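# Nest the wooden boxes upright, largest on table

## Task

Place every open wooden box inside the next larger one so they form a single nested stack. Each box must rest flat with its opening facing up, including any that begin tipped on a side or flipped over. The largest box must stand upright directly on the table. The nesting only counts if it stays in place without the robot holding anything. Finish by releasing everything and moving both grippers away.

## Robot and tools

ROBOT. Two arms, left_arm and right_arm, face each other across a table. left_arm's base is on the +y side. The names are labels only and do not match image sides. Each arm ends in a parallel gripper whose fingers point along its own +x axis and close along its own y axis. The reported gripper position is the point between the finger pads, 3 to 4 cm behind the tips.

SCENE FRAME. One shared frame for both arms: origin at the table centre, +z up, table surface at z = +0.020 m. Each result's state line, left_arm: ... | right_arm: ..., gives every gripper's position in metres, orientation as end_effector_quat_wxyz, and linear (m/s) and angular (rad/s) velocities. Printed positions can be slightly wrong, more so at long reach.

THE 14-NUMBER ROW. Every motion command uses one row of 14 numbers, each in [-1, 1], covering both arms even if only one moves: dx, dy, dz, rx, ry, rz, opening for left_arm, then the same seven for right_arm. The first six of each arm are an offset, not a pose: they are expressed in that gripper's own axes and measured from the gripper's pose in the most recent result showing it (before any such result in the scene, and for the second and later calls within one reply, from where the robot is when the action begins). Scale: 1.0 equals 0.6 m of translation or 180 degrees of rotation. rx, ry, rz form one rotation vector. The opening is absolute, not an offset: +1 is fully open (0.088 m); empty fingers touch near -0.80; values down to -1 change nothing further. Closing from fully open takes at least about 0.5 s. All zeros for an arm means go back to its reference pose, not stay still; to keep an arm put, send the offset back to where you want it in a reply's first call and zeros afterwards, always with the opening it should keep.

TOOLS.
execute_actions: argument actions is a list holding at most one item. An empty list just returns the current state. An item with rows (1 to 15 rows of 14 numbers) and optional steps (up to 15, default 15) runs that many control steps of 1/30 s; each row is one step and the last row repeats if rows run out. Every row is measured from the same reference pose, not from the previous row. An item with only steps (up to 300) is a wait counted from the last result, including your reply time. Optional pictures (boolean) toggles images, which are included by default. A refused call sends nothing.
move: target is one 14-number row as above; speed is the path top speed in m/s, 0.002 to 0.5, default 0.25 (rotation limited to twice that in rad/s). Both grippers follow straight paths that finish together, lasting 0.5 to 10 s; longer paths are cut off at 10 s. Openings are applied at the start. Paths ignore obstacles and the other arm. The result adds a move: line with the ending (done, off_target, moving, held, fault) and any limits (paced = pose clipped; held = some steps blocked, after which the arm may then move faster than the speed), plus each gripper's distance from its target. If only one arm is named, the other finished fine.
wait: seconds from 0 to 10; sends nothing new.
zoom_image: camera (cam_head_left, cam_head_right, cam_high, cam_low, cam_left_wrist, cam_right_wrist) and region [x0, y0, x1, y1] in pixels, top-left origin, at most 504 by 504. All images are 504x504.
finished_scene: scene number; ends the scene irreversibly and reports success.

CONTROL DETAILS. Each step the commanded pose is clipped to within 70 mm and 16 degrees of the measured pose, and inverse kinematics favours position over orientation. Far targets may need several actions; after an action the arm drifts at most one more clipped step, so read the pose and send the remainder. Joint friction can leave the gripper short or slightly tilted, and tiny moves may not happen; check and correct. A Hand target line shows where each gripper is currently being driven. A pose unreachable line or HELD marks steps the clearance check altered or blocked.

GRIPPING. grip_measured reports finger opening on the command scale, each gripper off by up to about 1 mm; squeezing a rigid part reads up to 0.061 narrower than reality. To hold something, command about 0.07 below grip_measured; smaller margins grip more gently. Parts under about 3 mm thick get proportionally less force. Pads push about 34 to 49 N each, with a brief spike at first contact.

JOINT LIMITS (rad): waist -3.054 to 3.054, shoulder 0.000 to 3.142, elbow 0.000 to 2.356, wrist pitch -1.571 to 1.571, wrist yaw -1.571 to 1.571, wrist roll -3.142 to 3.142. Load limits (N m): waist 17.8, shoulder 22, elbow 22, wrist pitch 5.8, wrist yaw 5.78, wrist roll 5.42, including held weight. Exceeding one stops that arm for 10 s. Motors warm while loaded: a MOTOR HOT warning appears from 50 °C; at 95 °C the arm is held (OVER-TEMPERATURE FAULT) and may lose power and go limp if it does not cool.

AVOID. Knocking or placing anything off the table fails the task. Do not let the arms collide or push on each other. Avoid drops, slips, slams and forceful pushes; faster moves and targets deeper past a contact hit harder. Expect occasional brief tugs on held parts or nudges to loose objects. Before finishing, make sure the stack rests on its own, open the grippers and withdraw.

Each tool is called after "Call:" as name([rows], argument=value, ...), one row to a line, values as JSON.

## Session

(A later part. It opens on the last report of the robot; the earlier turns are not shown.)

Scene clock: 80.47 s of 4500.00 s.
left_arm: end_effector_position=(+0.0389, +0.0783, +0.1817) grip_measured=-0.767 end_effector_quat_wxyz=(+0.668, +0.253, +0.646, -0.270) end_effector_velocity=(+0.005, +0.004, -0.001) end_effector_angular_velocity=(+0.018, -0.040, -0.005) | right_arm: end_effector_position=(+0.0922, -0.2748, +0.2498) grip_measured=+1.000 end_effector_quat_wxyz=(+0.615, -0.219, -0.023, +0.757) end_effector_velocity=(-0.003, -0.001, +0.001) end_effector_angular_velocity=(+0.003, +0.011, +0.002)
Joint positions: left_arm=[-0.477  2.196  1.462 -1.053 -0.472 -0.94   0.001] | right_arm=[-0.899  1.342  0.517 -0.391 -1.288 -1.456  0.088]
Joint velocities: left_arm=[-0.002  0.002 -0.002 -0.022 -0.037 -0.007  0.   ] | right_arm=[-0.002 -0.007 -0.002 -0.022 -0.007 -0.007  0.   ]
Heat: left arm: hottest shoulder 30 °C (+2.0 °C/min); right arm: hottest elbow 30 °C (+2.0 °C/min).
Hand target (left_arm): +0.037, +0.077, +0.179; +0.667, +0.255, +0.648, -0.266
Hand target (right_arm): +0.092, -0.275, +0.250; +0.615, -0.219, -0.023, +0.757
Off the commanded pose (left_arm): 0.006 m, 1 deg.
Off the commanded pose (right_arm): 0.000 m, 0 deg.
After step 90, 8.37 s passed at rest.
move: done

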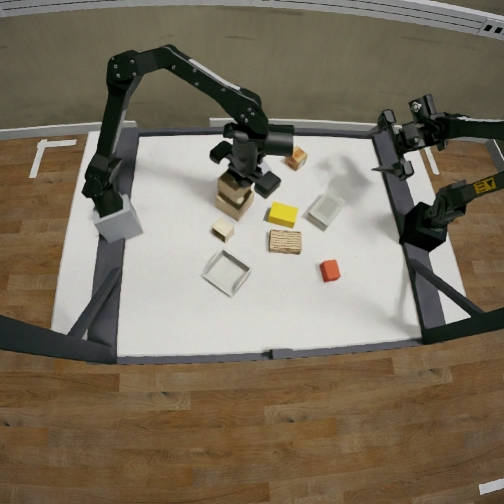

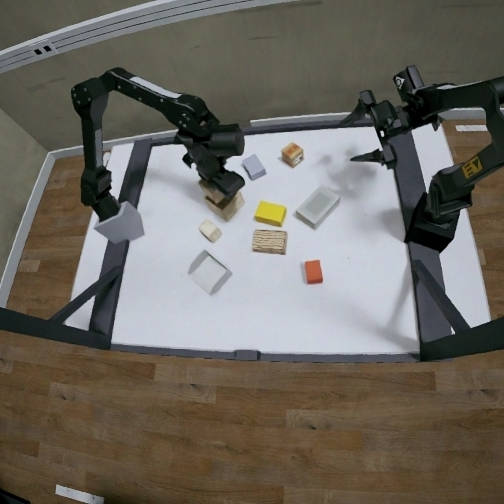

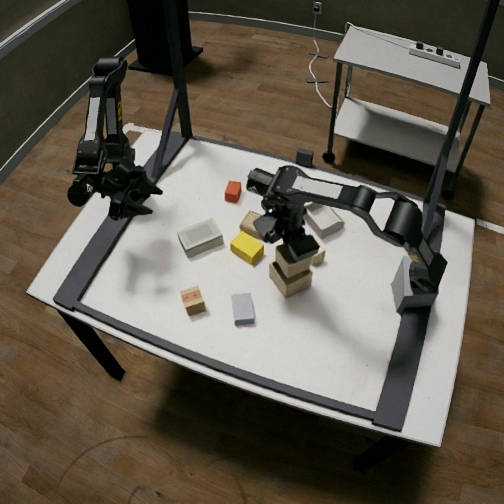

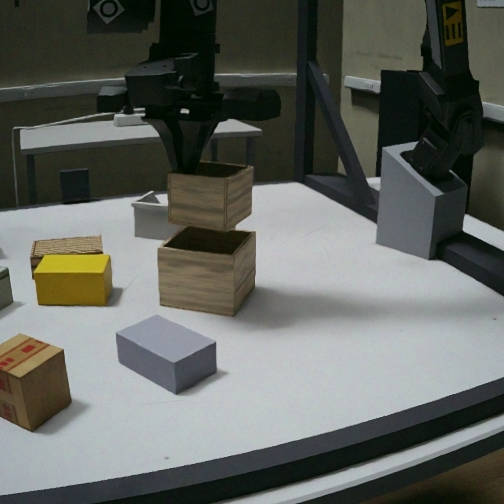

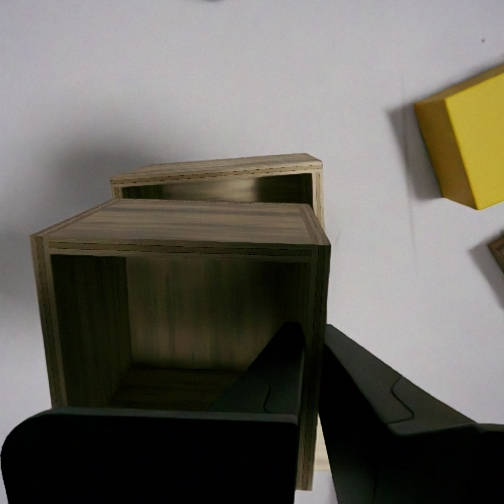

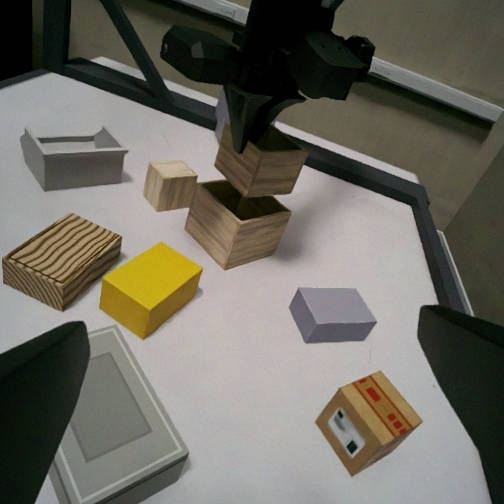

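Rotate ~7° and lower to just above the rim.

Call:
move(target=[0.035,0,0,-0.04,0,0,-1,0,0,0,0,0,0,1], speed=0.08)

Scene clock: 82.73 s of 4500.00 s.
left_arm: end_effector_position=(+0.0406, +0.0751, +0.1677) grip_measured=-0.767 end_effector_quat_wxyz=(+0.682, +0.203, +0.662, -0.235) end_effector_velocity=(-0.001, +0.002, +0.002) end_effector_angular_velocity=(+0.001, +0.008, +0.018) | right_arm: end_effector_position=(+0.0922, -0.2748, +0.2498) grip_measured=+1.000 end_effector_quat_wxyz=(+0.615, -0.219, -0.023, +0.757) end_effector_velocity=(-0.000, -0.000, +0.002) end_effector_angular_velocity=(+0.007, -0.003, +0.003)
Joint positions: left_arm=[-0.454  2.2    1.421 -0.975 -0.472 -1.033  0.001] | right_arm=[-0.899  1.342  0.517 -0.391 -1.288 -1.456  0.088]
Joint velocities: left_arm=[-0.002 -0.007 -0.002 -0.007  0.007 -0.022 -0.   ] | right_arm=[-0.002 -0.002  0.002 -0.007 -0.007 -0.007  0.   ]
Heat: left arm: hottest shoulder 30 °C (+2.0 °C/min); right arm: hottest elbow 30 °C (+2.0 °C/min).
Hand target (left_arm): +0.039, +0.078, +0.161; +0.683, +0.211, +0.662, -0.228
Hand target (right_arm): +0.092, -0.275, +0.250; +0.615, -0.219, -0.023, +0.757
Off the commanded pose (left_arm): 0.007 m, 1 deg.
Off the commanded pose (right_arm): 0.000 m, 0 deg.
move: done

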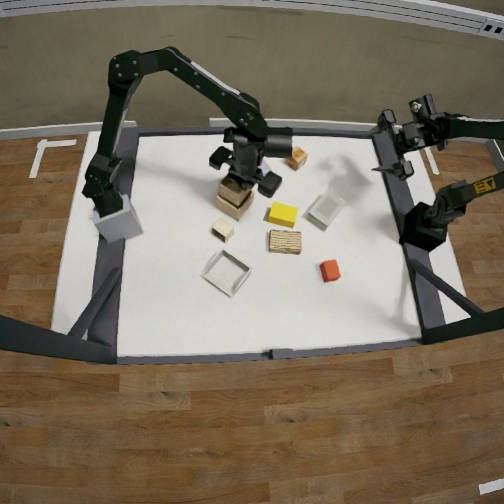

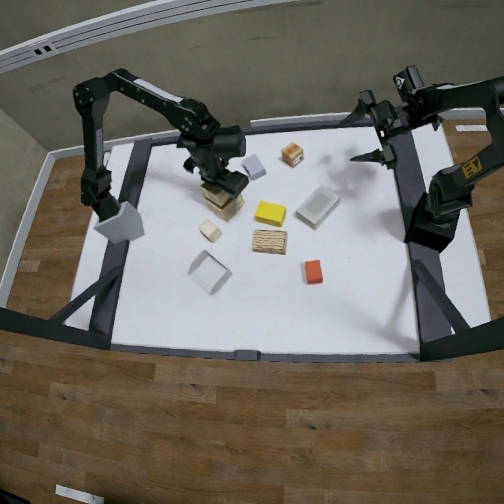

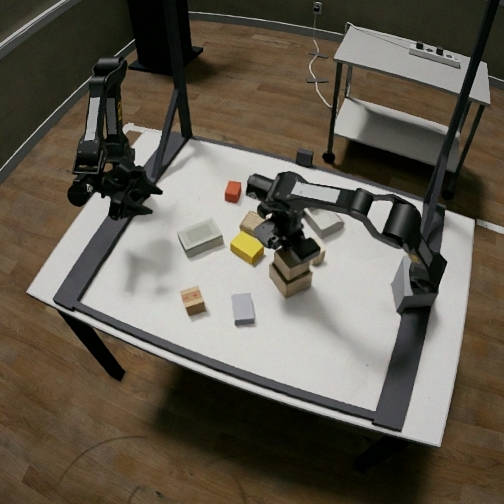

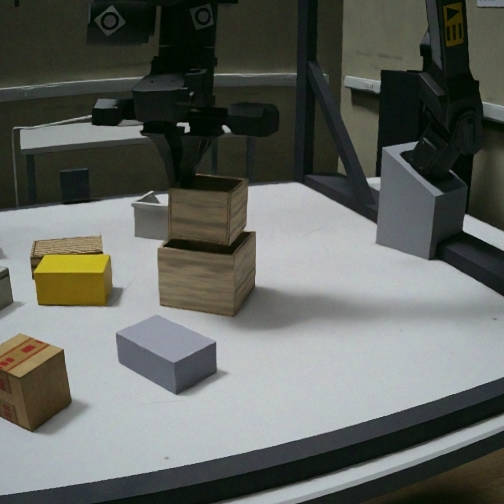

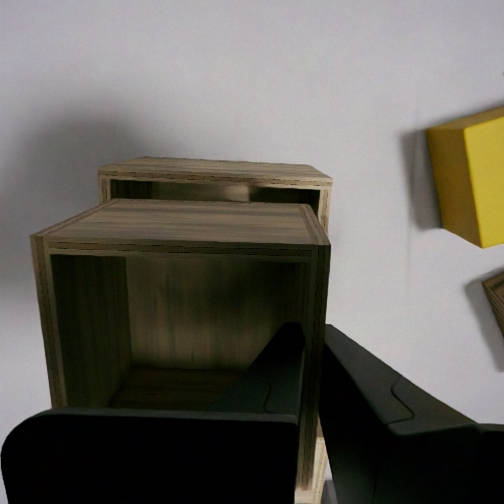

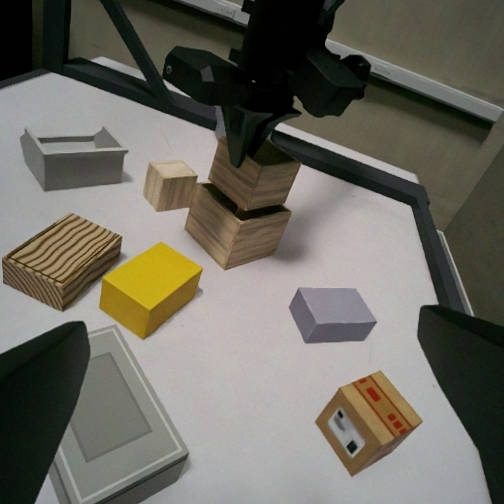

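Call:
move(target=[0.06,0.007,-0.005,0.004,0.004,0.006,-1,0,0,0,0,0,0,1], speed=0.04)

Scene clock: 85.43 s of 4500.00 s.
left_arm: end_effector_position=(+0.0423, +0.0753, +0.1383) grip_measured=-0.767 end_effector_quat_wxyz=(+0.680, +0.204, +0.664, -0.234) end_effector_velocity=(+0.005, +0.002, +0.001) end_effector_angular_velocity=(+0.004, -0.037, +0.004) | right_arm: end_effector_position=(+0.0922, -0.2748, +0.2498) grip_measured=+1.000 end_effector_quat_wxyz=(+0.615, -0.219, -0.023, +0.757) end_effector_velocity=(+0.001, -0.001, -0.001) end_effector_angular_velocity=(-0.003, -0.016, -0.003)
Joint positions: left_arm=[-0.414  2.231  1.358 -0.866 -0.473 -0.991  0.001] | right_arm=[-0.899  1.342  0.517 -0.391 -1.288 -1.456  0.088]
Joint velocities: left_arm=[-0.002 -0.002 -0.002 -0.007 -0.037 -0.007 -0.   ] | right_arm=[-0.002 -0.002 -0.002  0.007  0.007 -0.007  0.   ]
Heat: left arm: hottest shoulder 30 °C (+2.0 °C/min); right arm: hottest elbow 30 °C (+2.0 °C/min).
Hand target (left_arm): +0.041, +0.078, +0.132; +0.679, +0.215, +0.663, -0.232
Hand target (right_arm): +0.092, -0.275, +0.250; +0.615, -0.219, -0.023, +0.757
Off the commanded pose (left_arm): 0.008 m, 1 deg.
Off the commanded pose (right_arm): 0.000 m, 0 deg.
move: done

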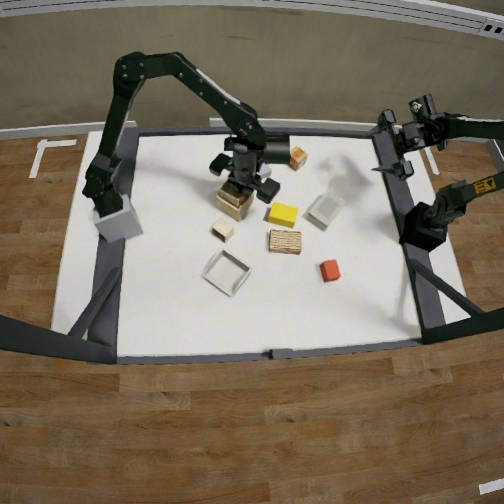

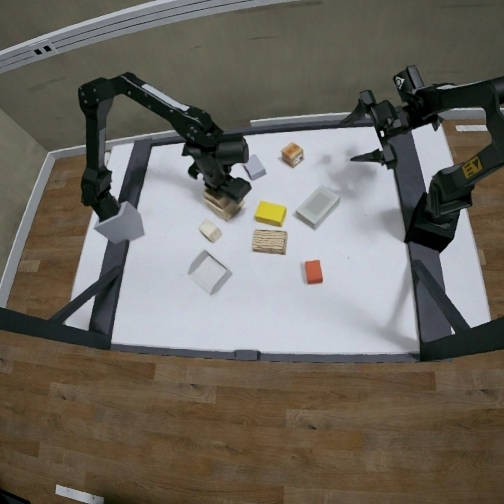

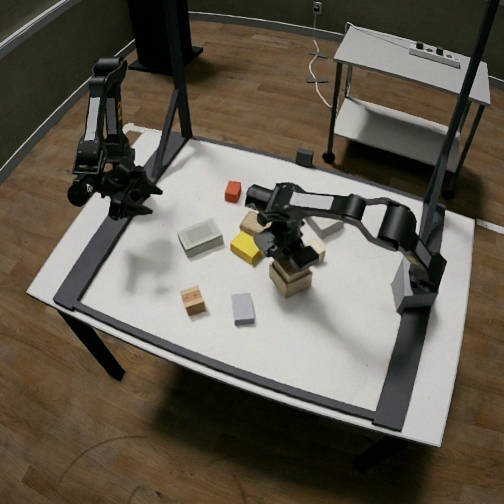

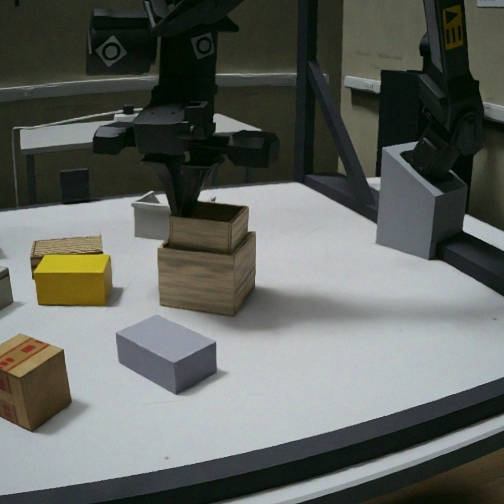

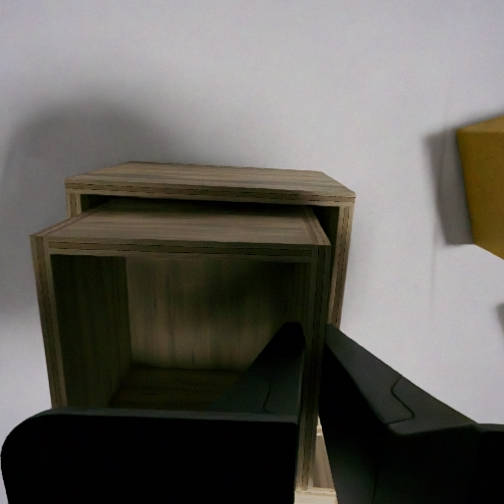

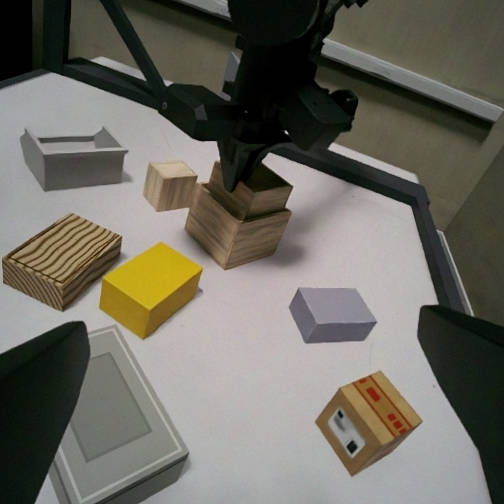

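Call:
move(target=[0.058,0.014,-0.012,0,0.004,0.006,-1,0,0,0,0,0,0,1], speed=0.03)

Scene clock: 88.67 s of 4500.00 s.
left_arm: end_effector_position=(+0.0426, +0.0809, +0.1099) grip_measured=-0.767 end_effector_quat_wxyz=(+0.679, +0.201, +0.667, -0.229) end_effector_velocity=(+0.004, +0.002, -0.000) end_effector_angular_velocity=(+0.007, -0.021, +0.007) | right_arm: end_effector_position=(+0.0922, -0.2748, +0.2498) grip_measured=+1.000 end_effector_quat_wxyz=(+0.615, -0.219, -0.023, +0.757) end_effector_velocity=(-0.001, -0.001, +0.001) end_effector_angular_velocity=(+0.007, -0.003, +0.003)
Joint positions: left_arm=[-0.378  2.254  1.282 -0.753 -0.474 -0.964  0.001] | right_arm=[-0.899  1.342  0.517 -0.391 -1.288 -1.456  0.088]
Joint velocities: left_arm=[ 0.002 -0.002 -0.002 -0.007 -0.022 -0.007 -0.   ] | right_arm=[-0.002 -0.007 -0.002 -0.007 -0.007 -0.007  0.   ]
Heat: left arm: hottest shoulder 30 °C (+2.0 °C/min); right arm: hottest elbow 30 °C (+2.0 °C/min).
Hand target (left_arm): +0.041, +0.085, +0.103; +0.678, +0.212, +0.667, -0.226
Hand target (right_arm): +0.092, -0.275, +0.250; +0.615, -0.219, -0.023, +0.757
Off the commanded pose (left_arm): 0.008 m, 1 deg.
Off the commanded pose (right_arm): 0.000 m, 0 deg.
move: done

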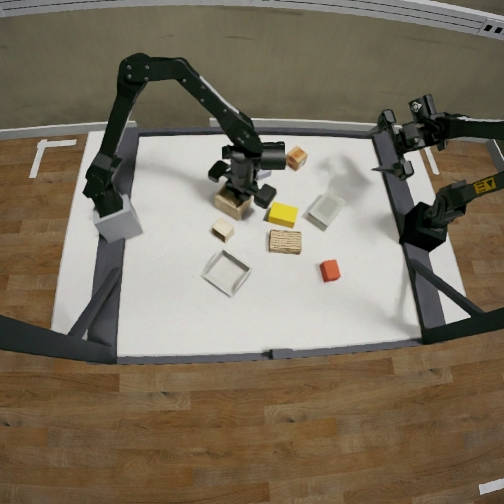

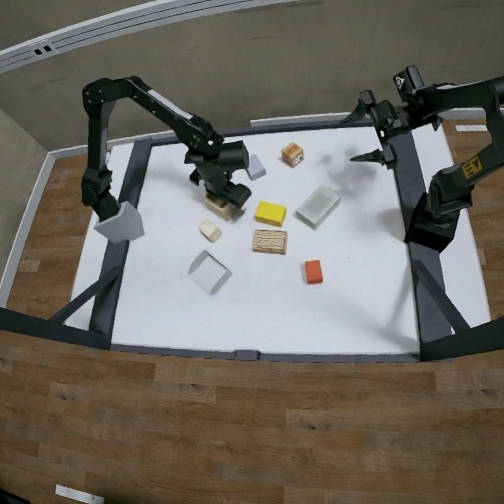

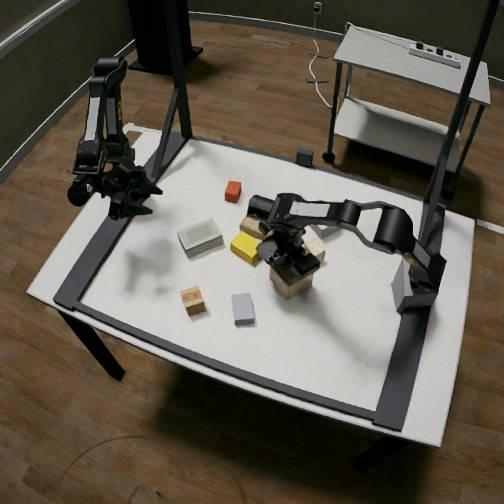

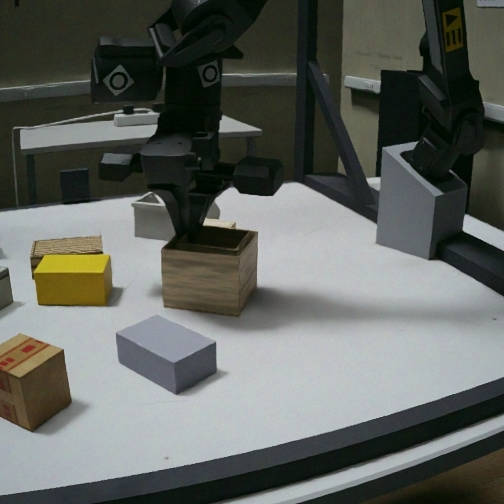

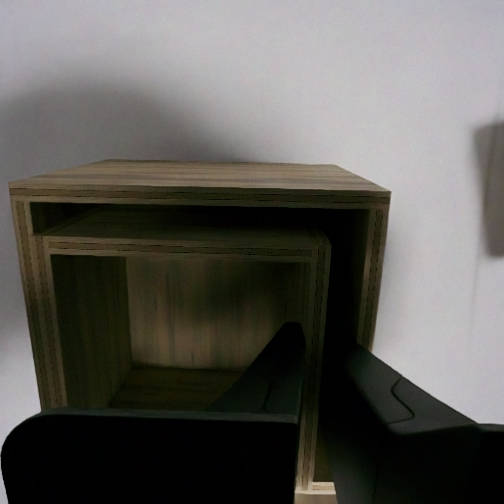

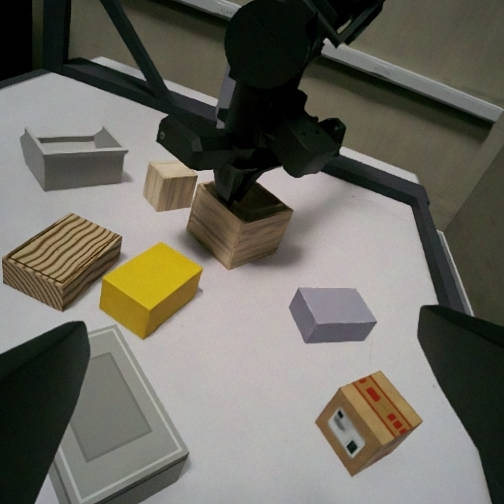

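Call:
move(target=[0,0,0,0,0,0,-0.64,0,0,0,0,0,0,1])

Call:
move(target=[-0.13,0,0,0,0,0,-0.64,0,0,0,0,0,0,1], speed=0.12)

Scene clock: 91.03 s of 4500.00 s.
left_arm: end_effector_position=(+0.0427, +0.0808, +0.1099) grip_measured=-0.643 end_effector_quat_wxyz=(+0.680, +0.201, +0.667, -0.229) end_effector_velocity=(+0.006, +0.004, +0.002) end_effector_angular_velocity=(+0.014, -0.038, -0.016) | right_arm: end_effector_position=(+0.0922, -0.2748, +0.2498) grip_measured=+1.000 end_effector_quat_wxyz=(+0.615, -0.219, -0.023, +0.757) end_effector_velocity=(+0.002, +0.000, +0.001) end_effector_angular_velocity=(+0.012, -0.021, +0.004)
Joint positions: left_arm=[-0.377  2.254  1.282 -0.752 -0.474 -0.964  0.007] | right_arm=[-0.899  1.342  0.517 -0.391 -1.288 -1.456  0.088]
Joint velocities: left_arm=[-0.002 -0.007 -0.002 -0.022 -0.037  0.007 -0.   ] | right_arm=[-0.002  0.002 -0.002  0.022 -0.007 -0.007  0.   ]
Heat: left arm: hottest shoulder 30 °C (+2.0 °C/min); right arm: hottest elbow 30 °C (+2.0 °C/min).
Hand target (left_arm): +0.043, +0.081, +0.110; +0.679, +0.201, +0.667, -0.229
Hand target (right_arm): +0.092, -0.275, +0.250; +0.615, -0.219, -0.023, +0.757
Off the commanded pose (left_arm): 0.000 m, 0 deg.
Off the commanded pose (right_arm): 0.000 m, 0 deg.
move: done

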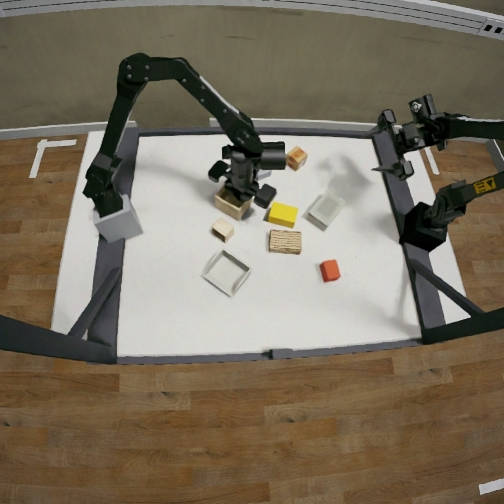

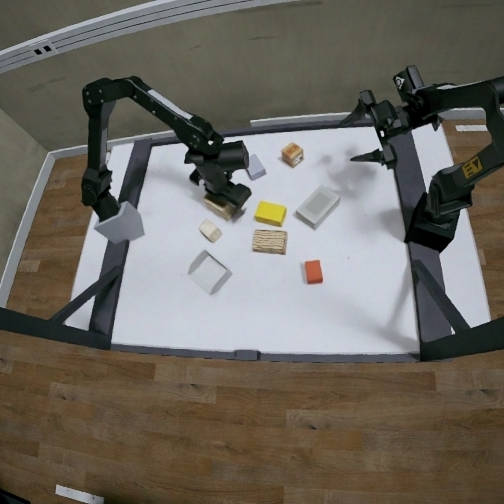

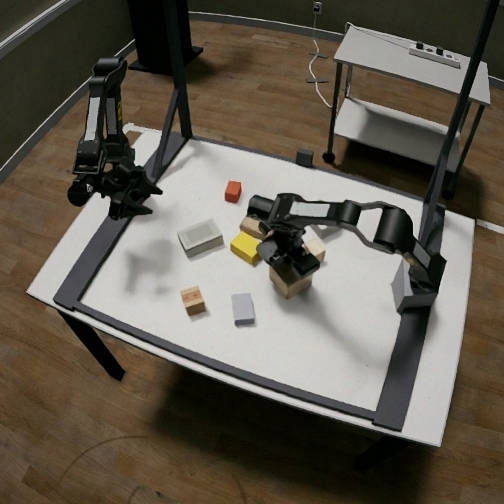

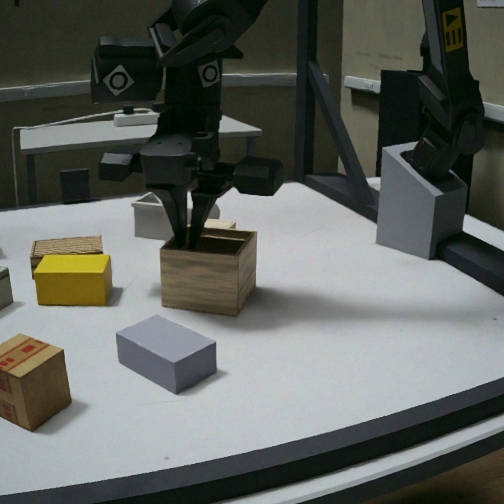

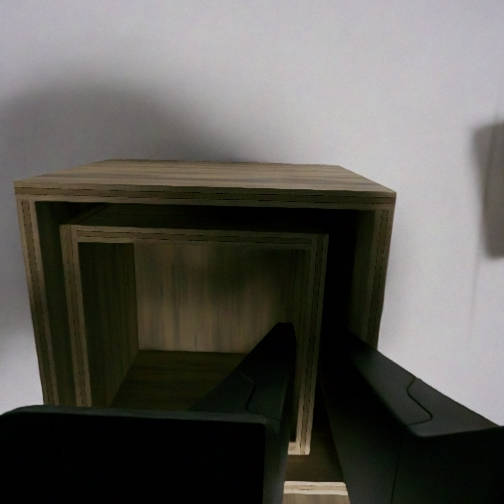

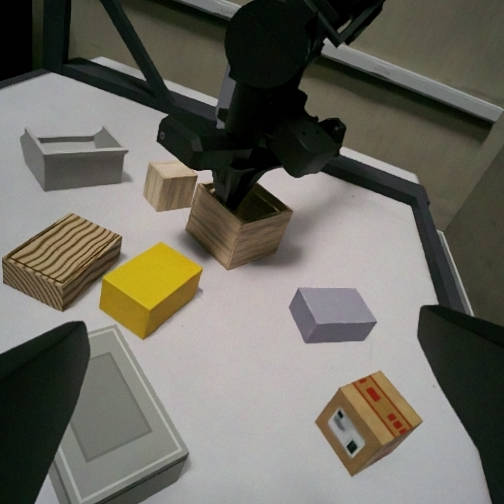

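Scene clock: 92.07 s of 4500.00 s.
left_arm: end_effector_position=(+0.0421, +0.0862, +0.1824) grip_measured=-0.643 end_effector_quat_wxyz=(+0.680, +0.209, +0.665, -0.228) end_effector_velocity=(+0.001, +0.005, +0.000) end_effector_angular_velocity=(+0.017, -0.010, +0.011) | right_arm: end_effector_position=(+0.0922, -0.2748, +0.2498) grip_measured=+1.000 end_effector_quat_wxyz=(+0.615, -0.219, -0.023, +0.757) end_effector_velocity=(-0.001, -0.001, +0.002) end_effector_angular_velocity=(+0.019, +0.006, +0.003)
Joint positions: left_arm=[-0.469  2.163  1.427 -1.048 -0.464 -1.061  0.007] | right_arm=[-0.899  1.342  0.517 -0.391 -1.288 -1.456  0.088]
Joint velocities: left_arm=[-0.002 -0.002 -0.002 -0.022 -0.007 -0.022 -0.   ] | right_arm=[-0.007 -0.002 -0.002 -0.007 -0.022 -0.007  0.   ]
Heat: left arm: hottest shoulder 30 °C (+2.0 °C/min); right arm: hottest elbow 30 °C (+2.0 °C/min).
Hand target (left_arm): +0.043, +0.084, +0.188; +0.680, +0.200, +0.667, -0.229
Hand target (right_arm): +0.092, -0.275, +0.250; +0.615, -0.219, -0.023, +0.757
Off the commanded pose (left_arm): 0.006 m, 1 deg.
Off the commanded pose (right_arm): 0.000 m, 0 deg.
move: done

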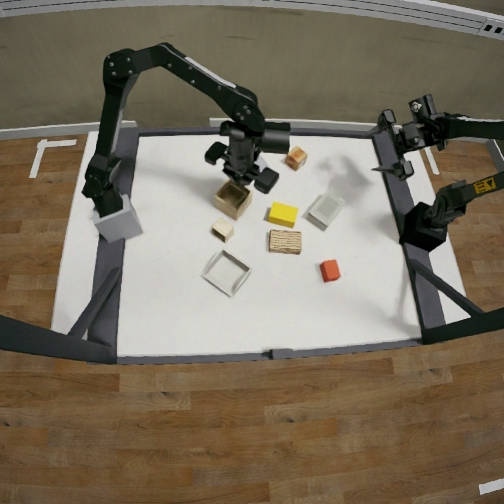

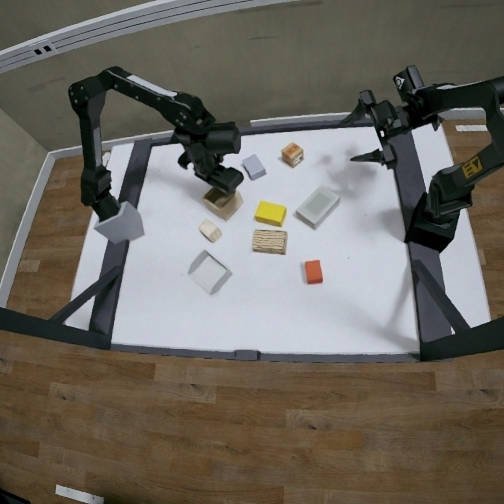

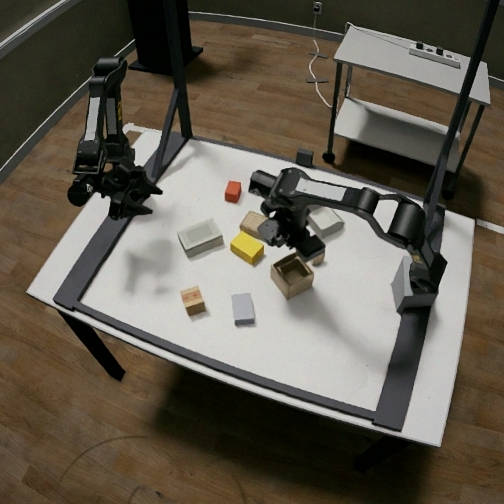

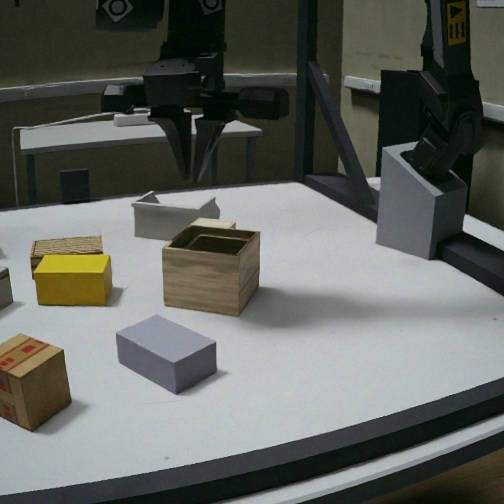

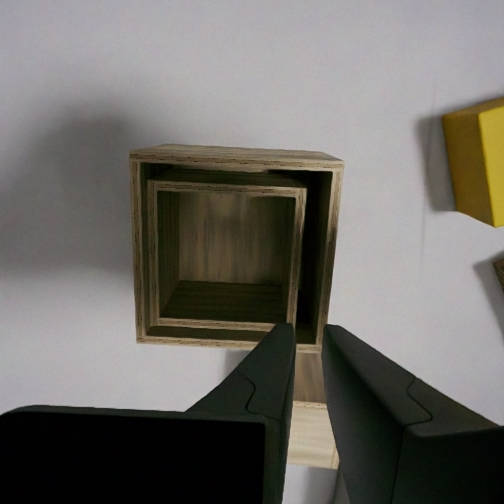

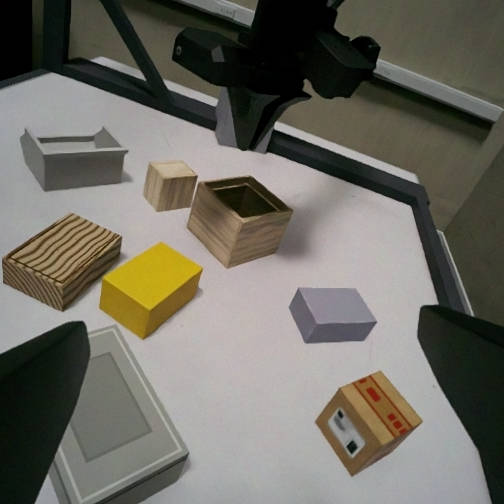

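Call:
move(target=[0.06,-0.005,-0.24,0.955,0.004,0.256,0.8,0,0,0,0,0,0,1], speed=0.4)

Scene clock: 102.67 s of 4500.00 s.
left_arm: end_effector_position=(-0.0759, +0.1639, +0.1414) grip_measured=+0.797 end_effector_quat_wxyz=(-0.134, +0.837, -0.255, -0.466) end_effector_velocity=(+0.003, +0.003, +0.001) end_effector_angular_velocity=(+0.000, -0.011, +0.001) | right_arm: end_effector_position=(+0.0922, -0.2748, +0.2498) grip_measured=+1.000 end_effector_quat_wxyz=(+0.615, -0.219, -0.023, +0.757) end_effector_velocity=(-0.003, -0.001, +0.002) end_effector_angular_velocity=(+0.013, +0.034, -0.002)
Joint positions: left_arm=[-1.007  2.307  1.016 -0.772 -0.821  1.449  0.078] | right_arm=[-0.899  1.342  0.517 -0.391 -1.288 -1.456  0.088]
Joint velocities: left_arm=[-0.002 -0.007 -0.012 -0.007 -0.007 -0.007 -0.   ] | right_arm=[-0.007 -0.002 -0.002 -0.022 -0.022  0.007  0.   ]
Heat: left arm: hottest shoulder 31 °C (+3.0 °C/min); right arm: hottest elbow 30 °C (+1.0 °C/min).
Hand target (left_arm): -0.075, +0.165, +0.144; -0.133, +0.836, -0.259, -0.466
Hand target (right_arm): +0.092, -0.275, +0.250; +0.615, -0.219, -0.023, +0.757
Off the commanded pose (left_arm): 0.004 m, 1 deg.
Off the commanded pose (right_arm): 0.000 m, 0 deg.
After step 90, 3.23 s passed at rest.
move: done

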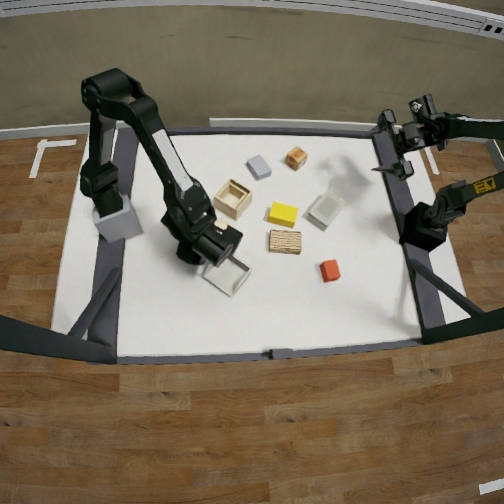

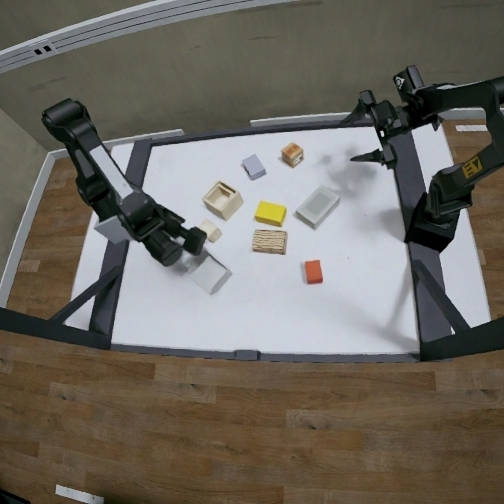

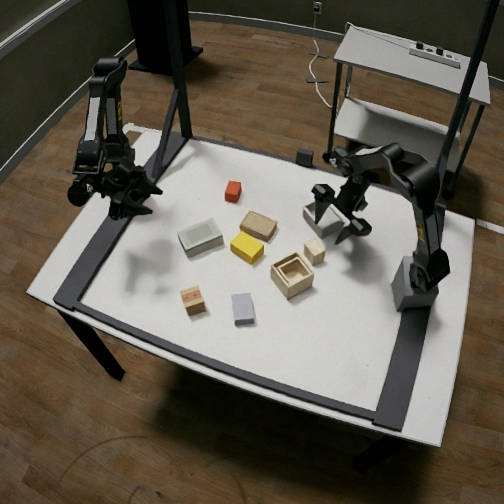

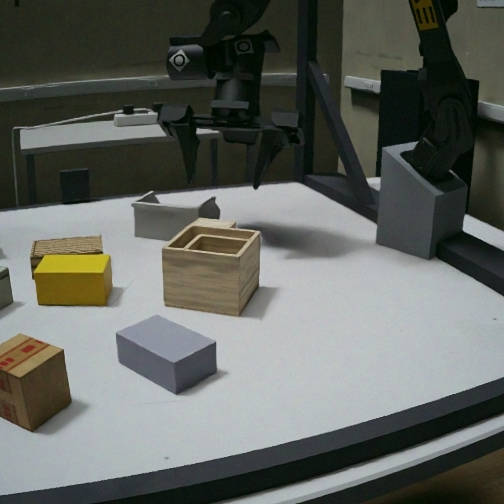

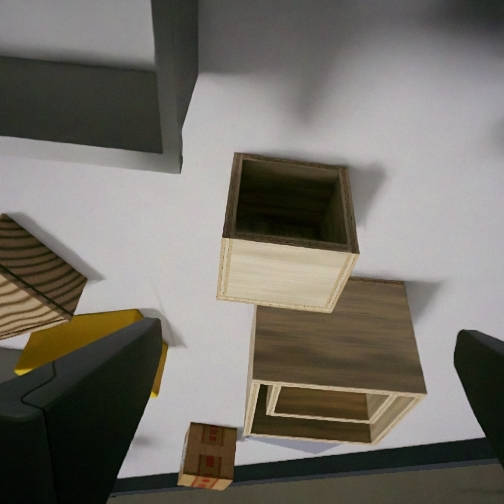

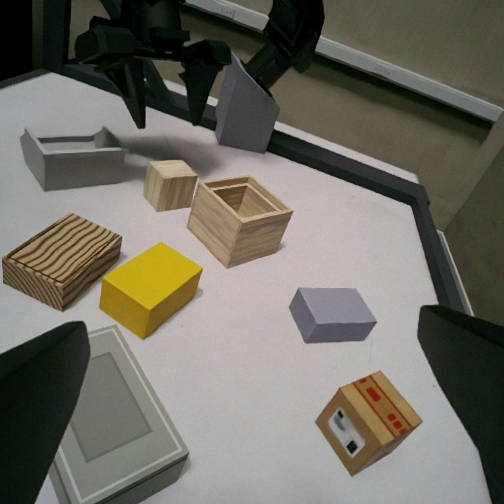

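Call:
move(target=[0.06,0.004,0.022,0.033,0,0.021,0.6,0,0,0,0,0,0,1], speed=0.12)

Scene clock: 105.07 s of 4500.00 s.
left_arm: end_effector_position=(-0.0734, +0.1539, +0.1092) grip_measured=+0.603 end_effector_quat_wxyz=(-0.151, +0.819, -0.308, -0.461) end_effector_velocity=(+0.006, +0.003, -0.000) end_effector_angular_velocity=(+0.005, -0.030, -0.007) | right_arm: end_effector_position=(+0.0922, -0.2748, +0.2498) grip_measured=+1.000 end_effector_quat_wxyz=(+0.615, -0.219, -0.023, +0.757) end_effector_velocity=(-0.000, -0.001, -0.001) end_effector_angular_velocity=(-0.004, -0.020, +0.001)
Joint positions: left_arm=[-0.948  2.327  0.896 -0.453 -0.84   1.702  0.069] | right_arm=[-0.899  1.342  0.517 -0.391 -1.288 -1.456  0.088]
Joint velocities: left_arm=[ 0.002 -0.002 -0.012 -0.007 -0.022  0.007 -0.   ] | right_arm=[-0.002 -0.007 -0.002 -0.007  0.007 -0.022  0.   ]
Heat: left arm: hottest shoulder 31 °C (+3.0 °C/min); right arm: hottest elbow 30 °C (+1.0 °C/min).
Hand target (left_arm): -0.071, +0.157, +0.104; -0.161, +0.820, -0.306, -0.456
Hand target (right_arm): +0.092, -0.275, +0.250; +0.615, -0.219, -0.023, +0.757
Off the commanded pose (left_arm): 0.007 m, 1 deg.
Off the commanded pose (right_arm): 0.000 m, 0 deg.
move: done

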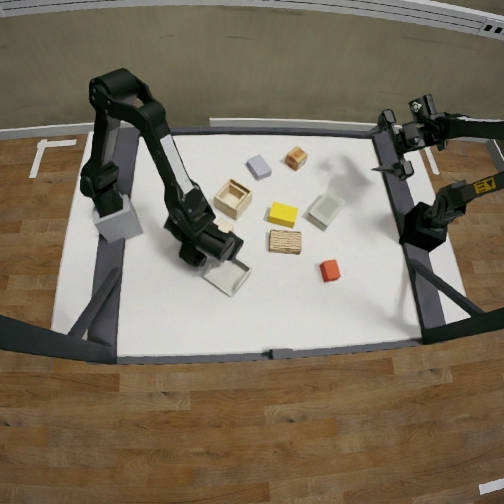

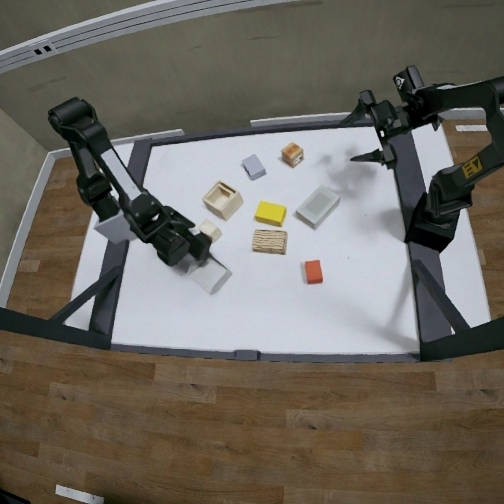

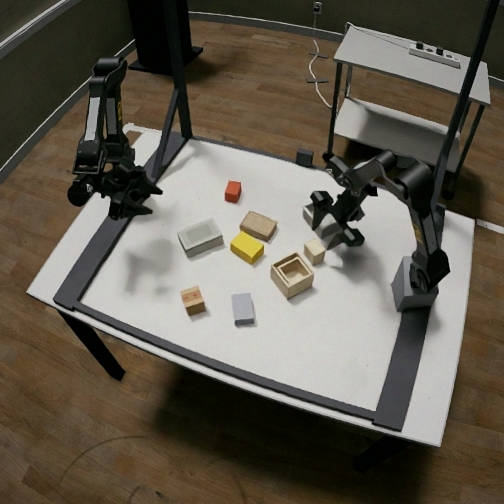

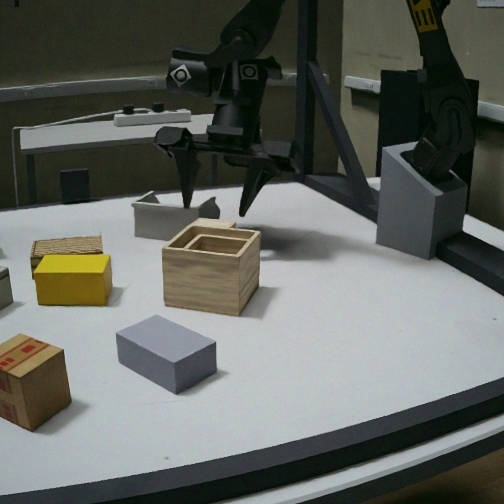

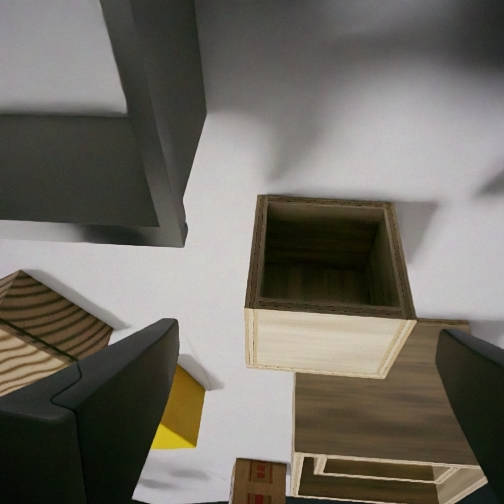

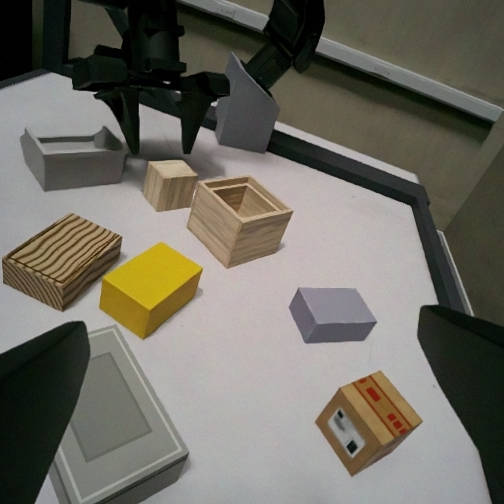

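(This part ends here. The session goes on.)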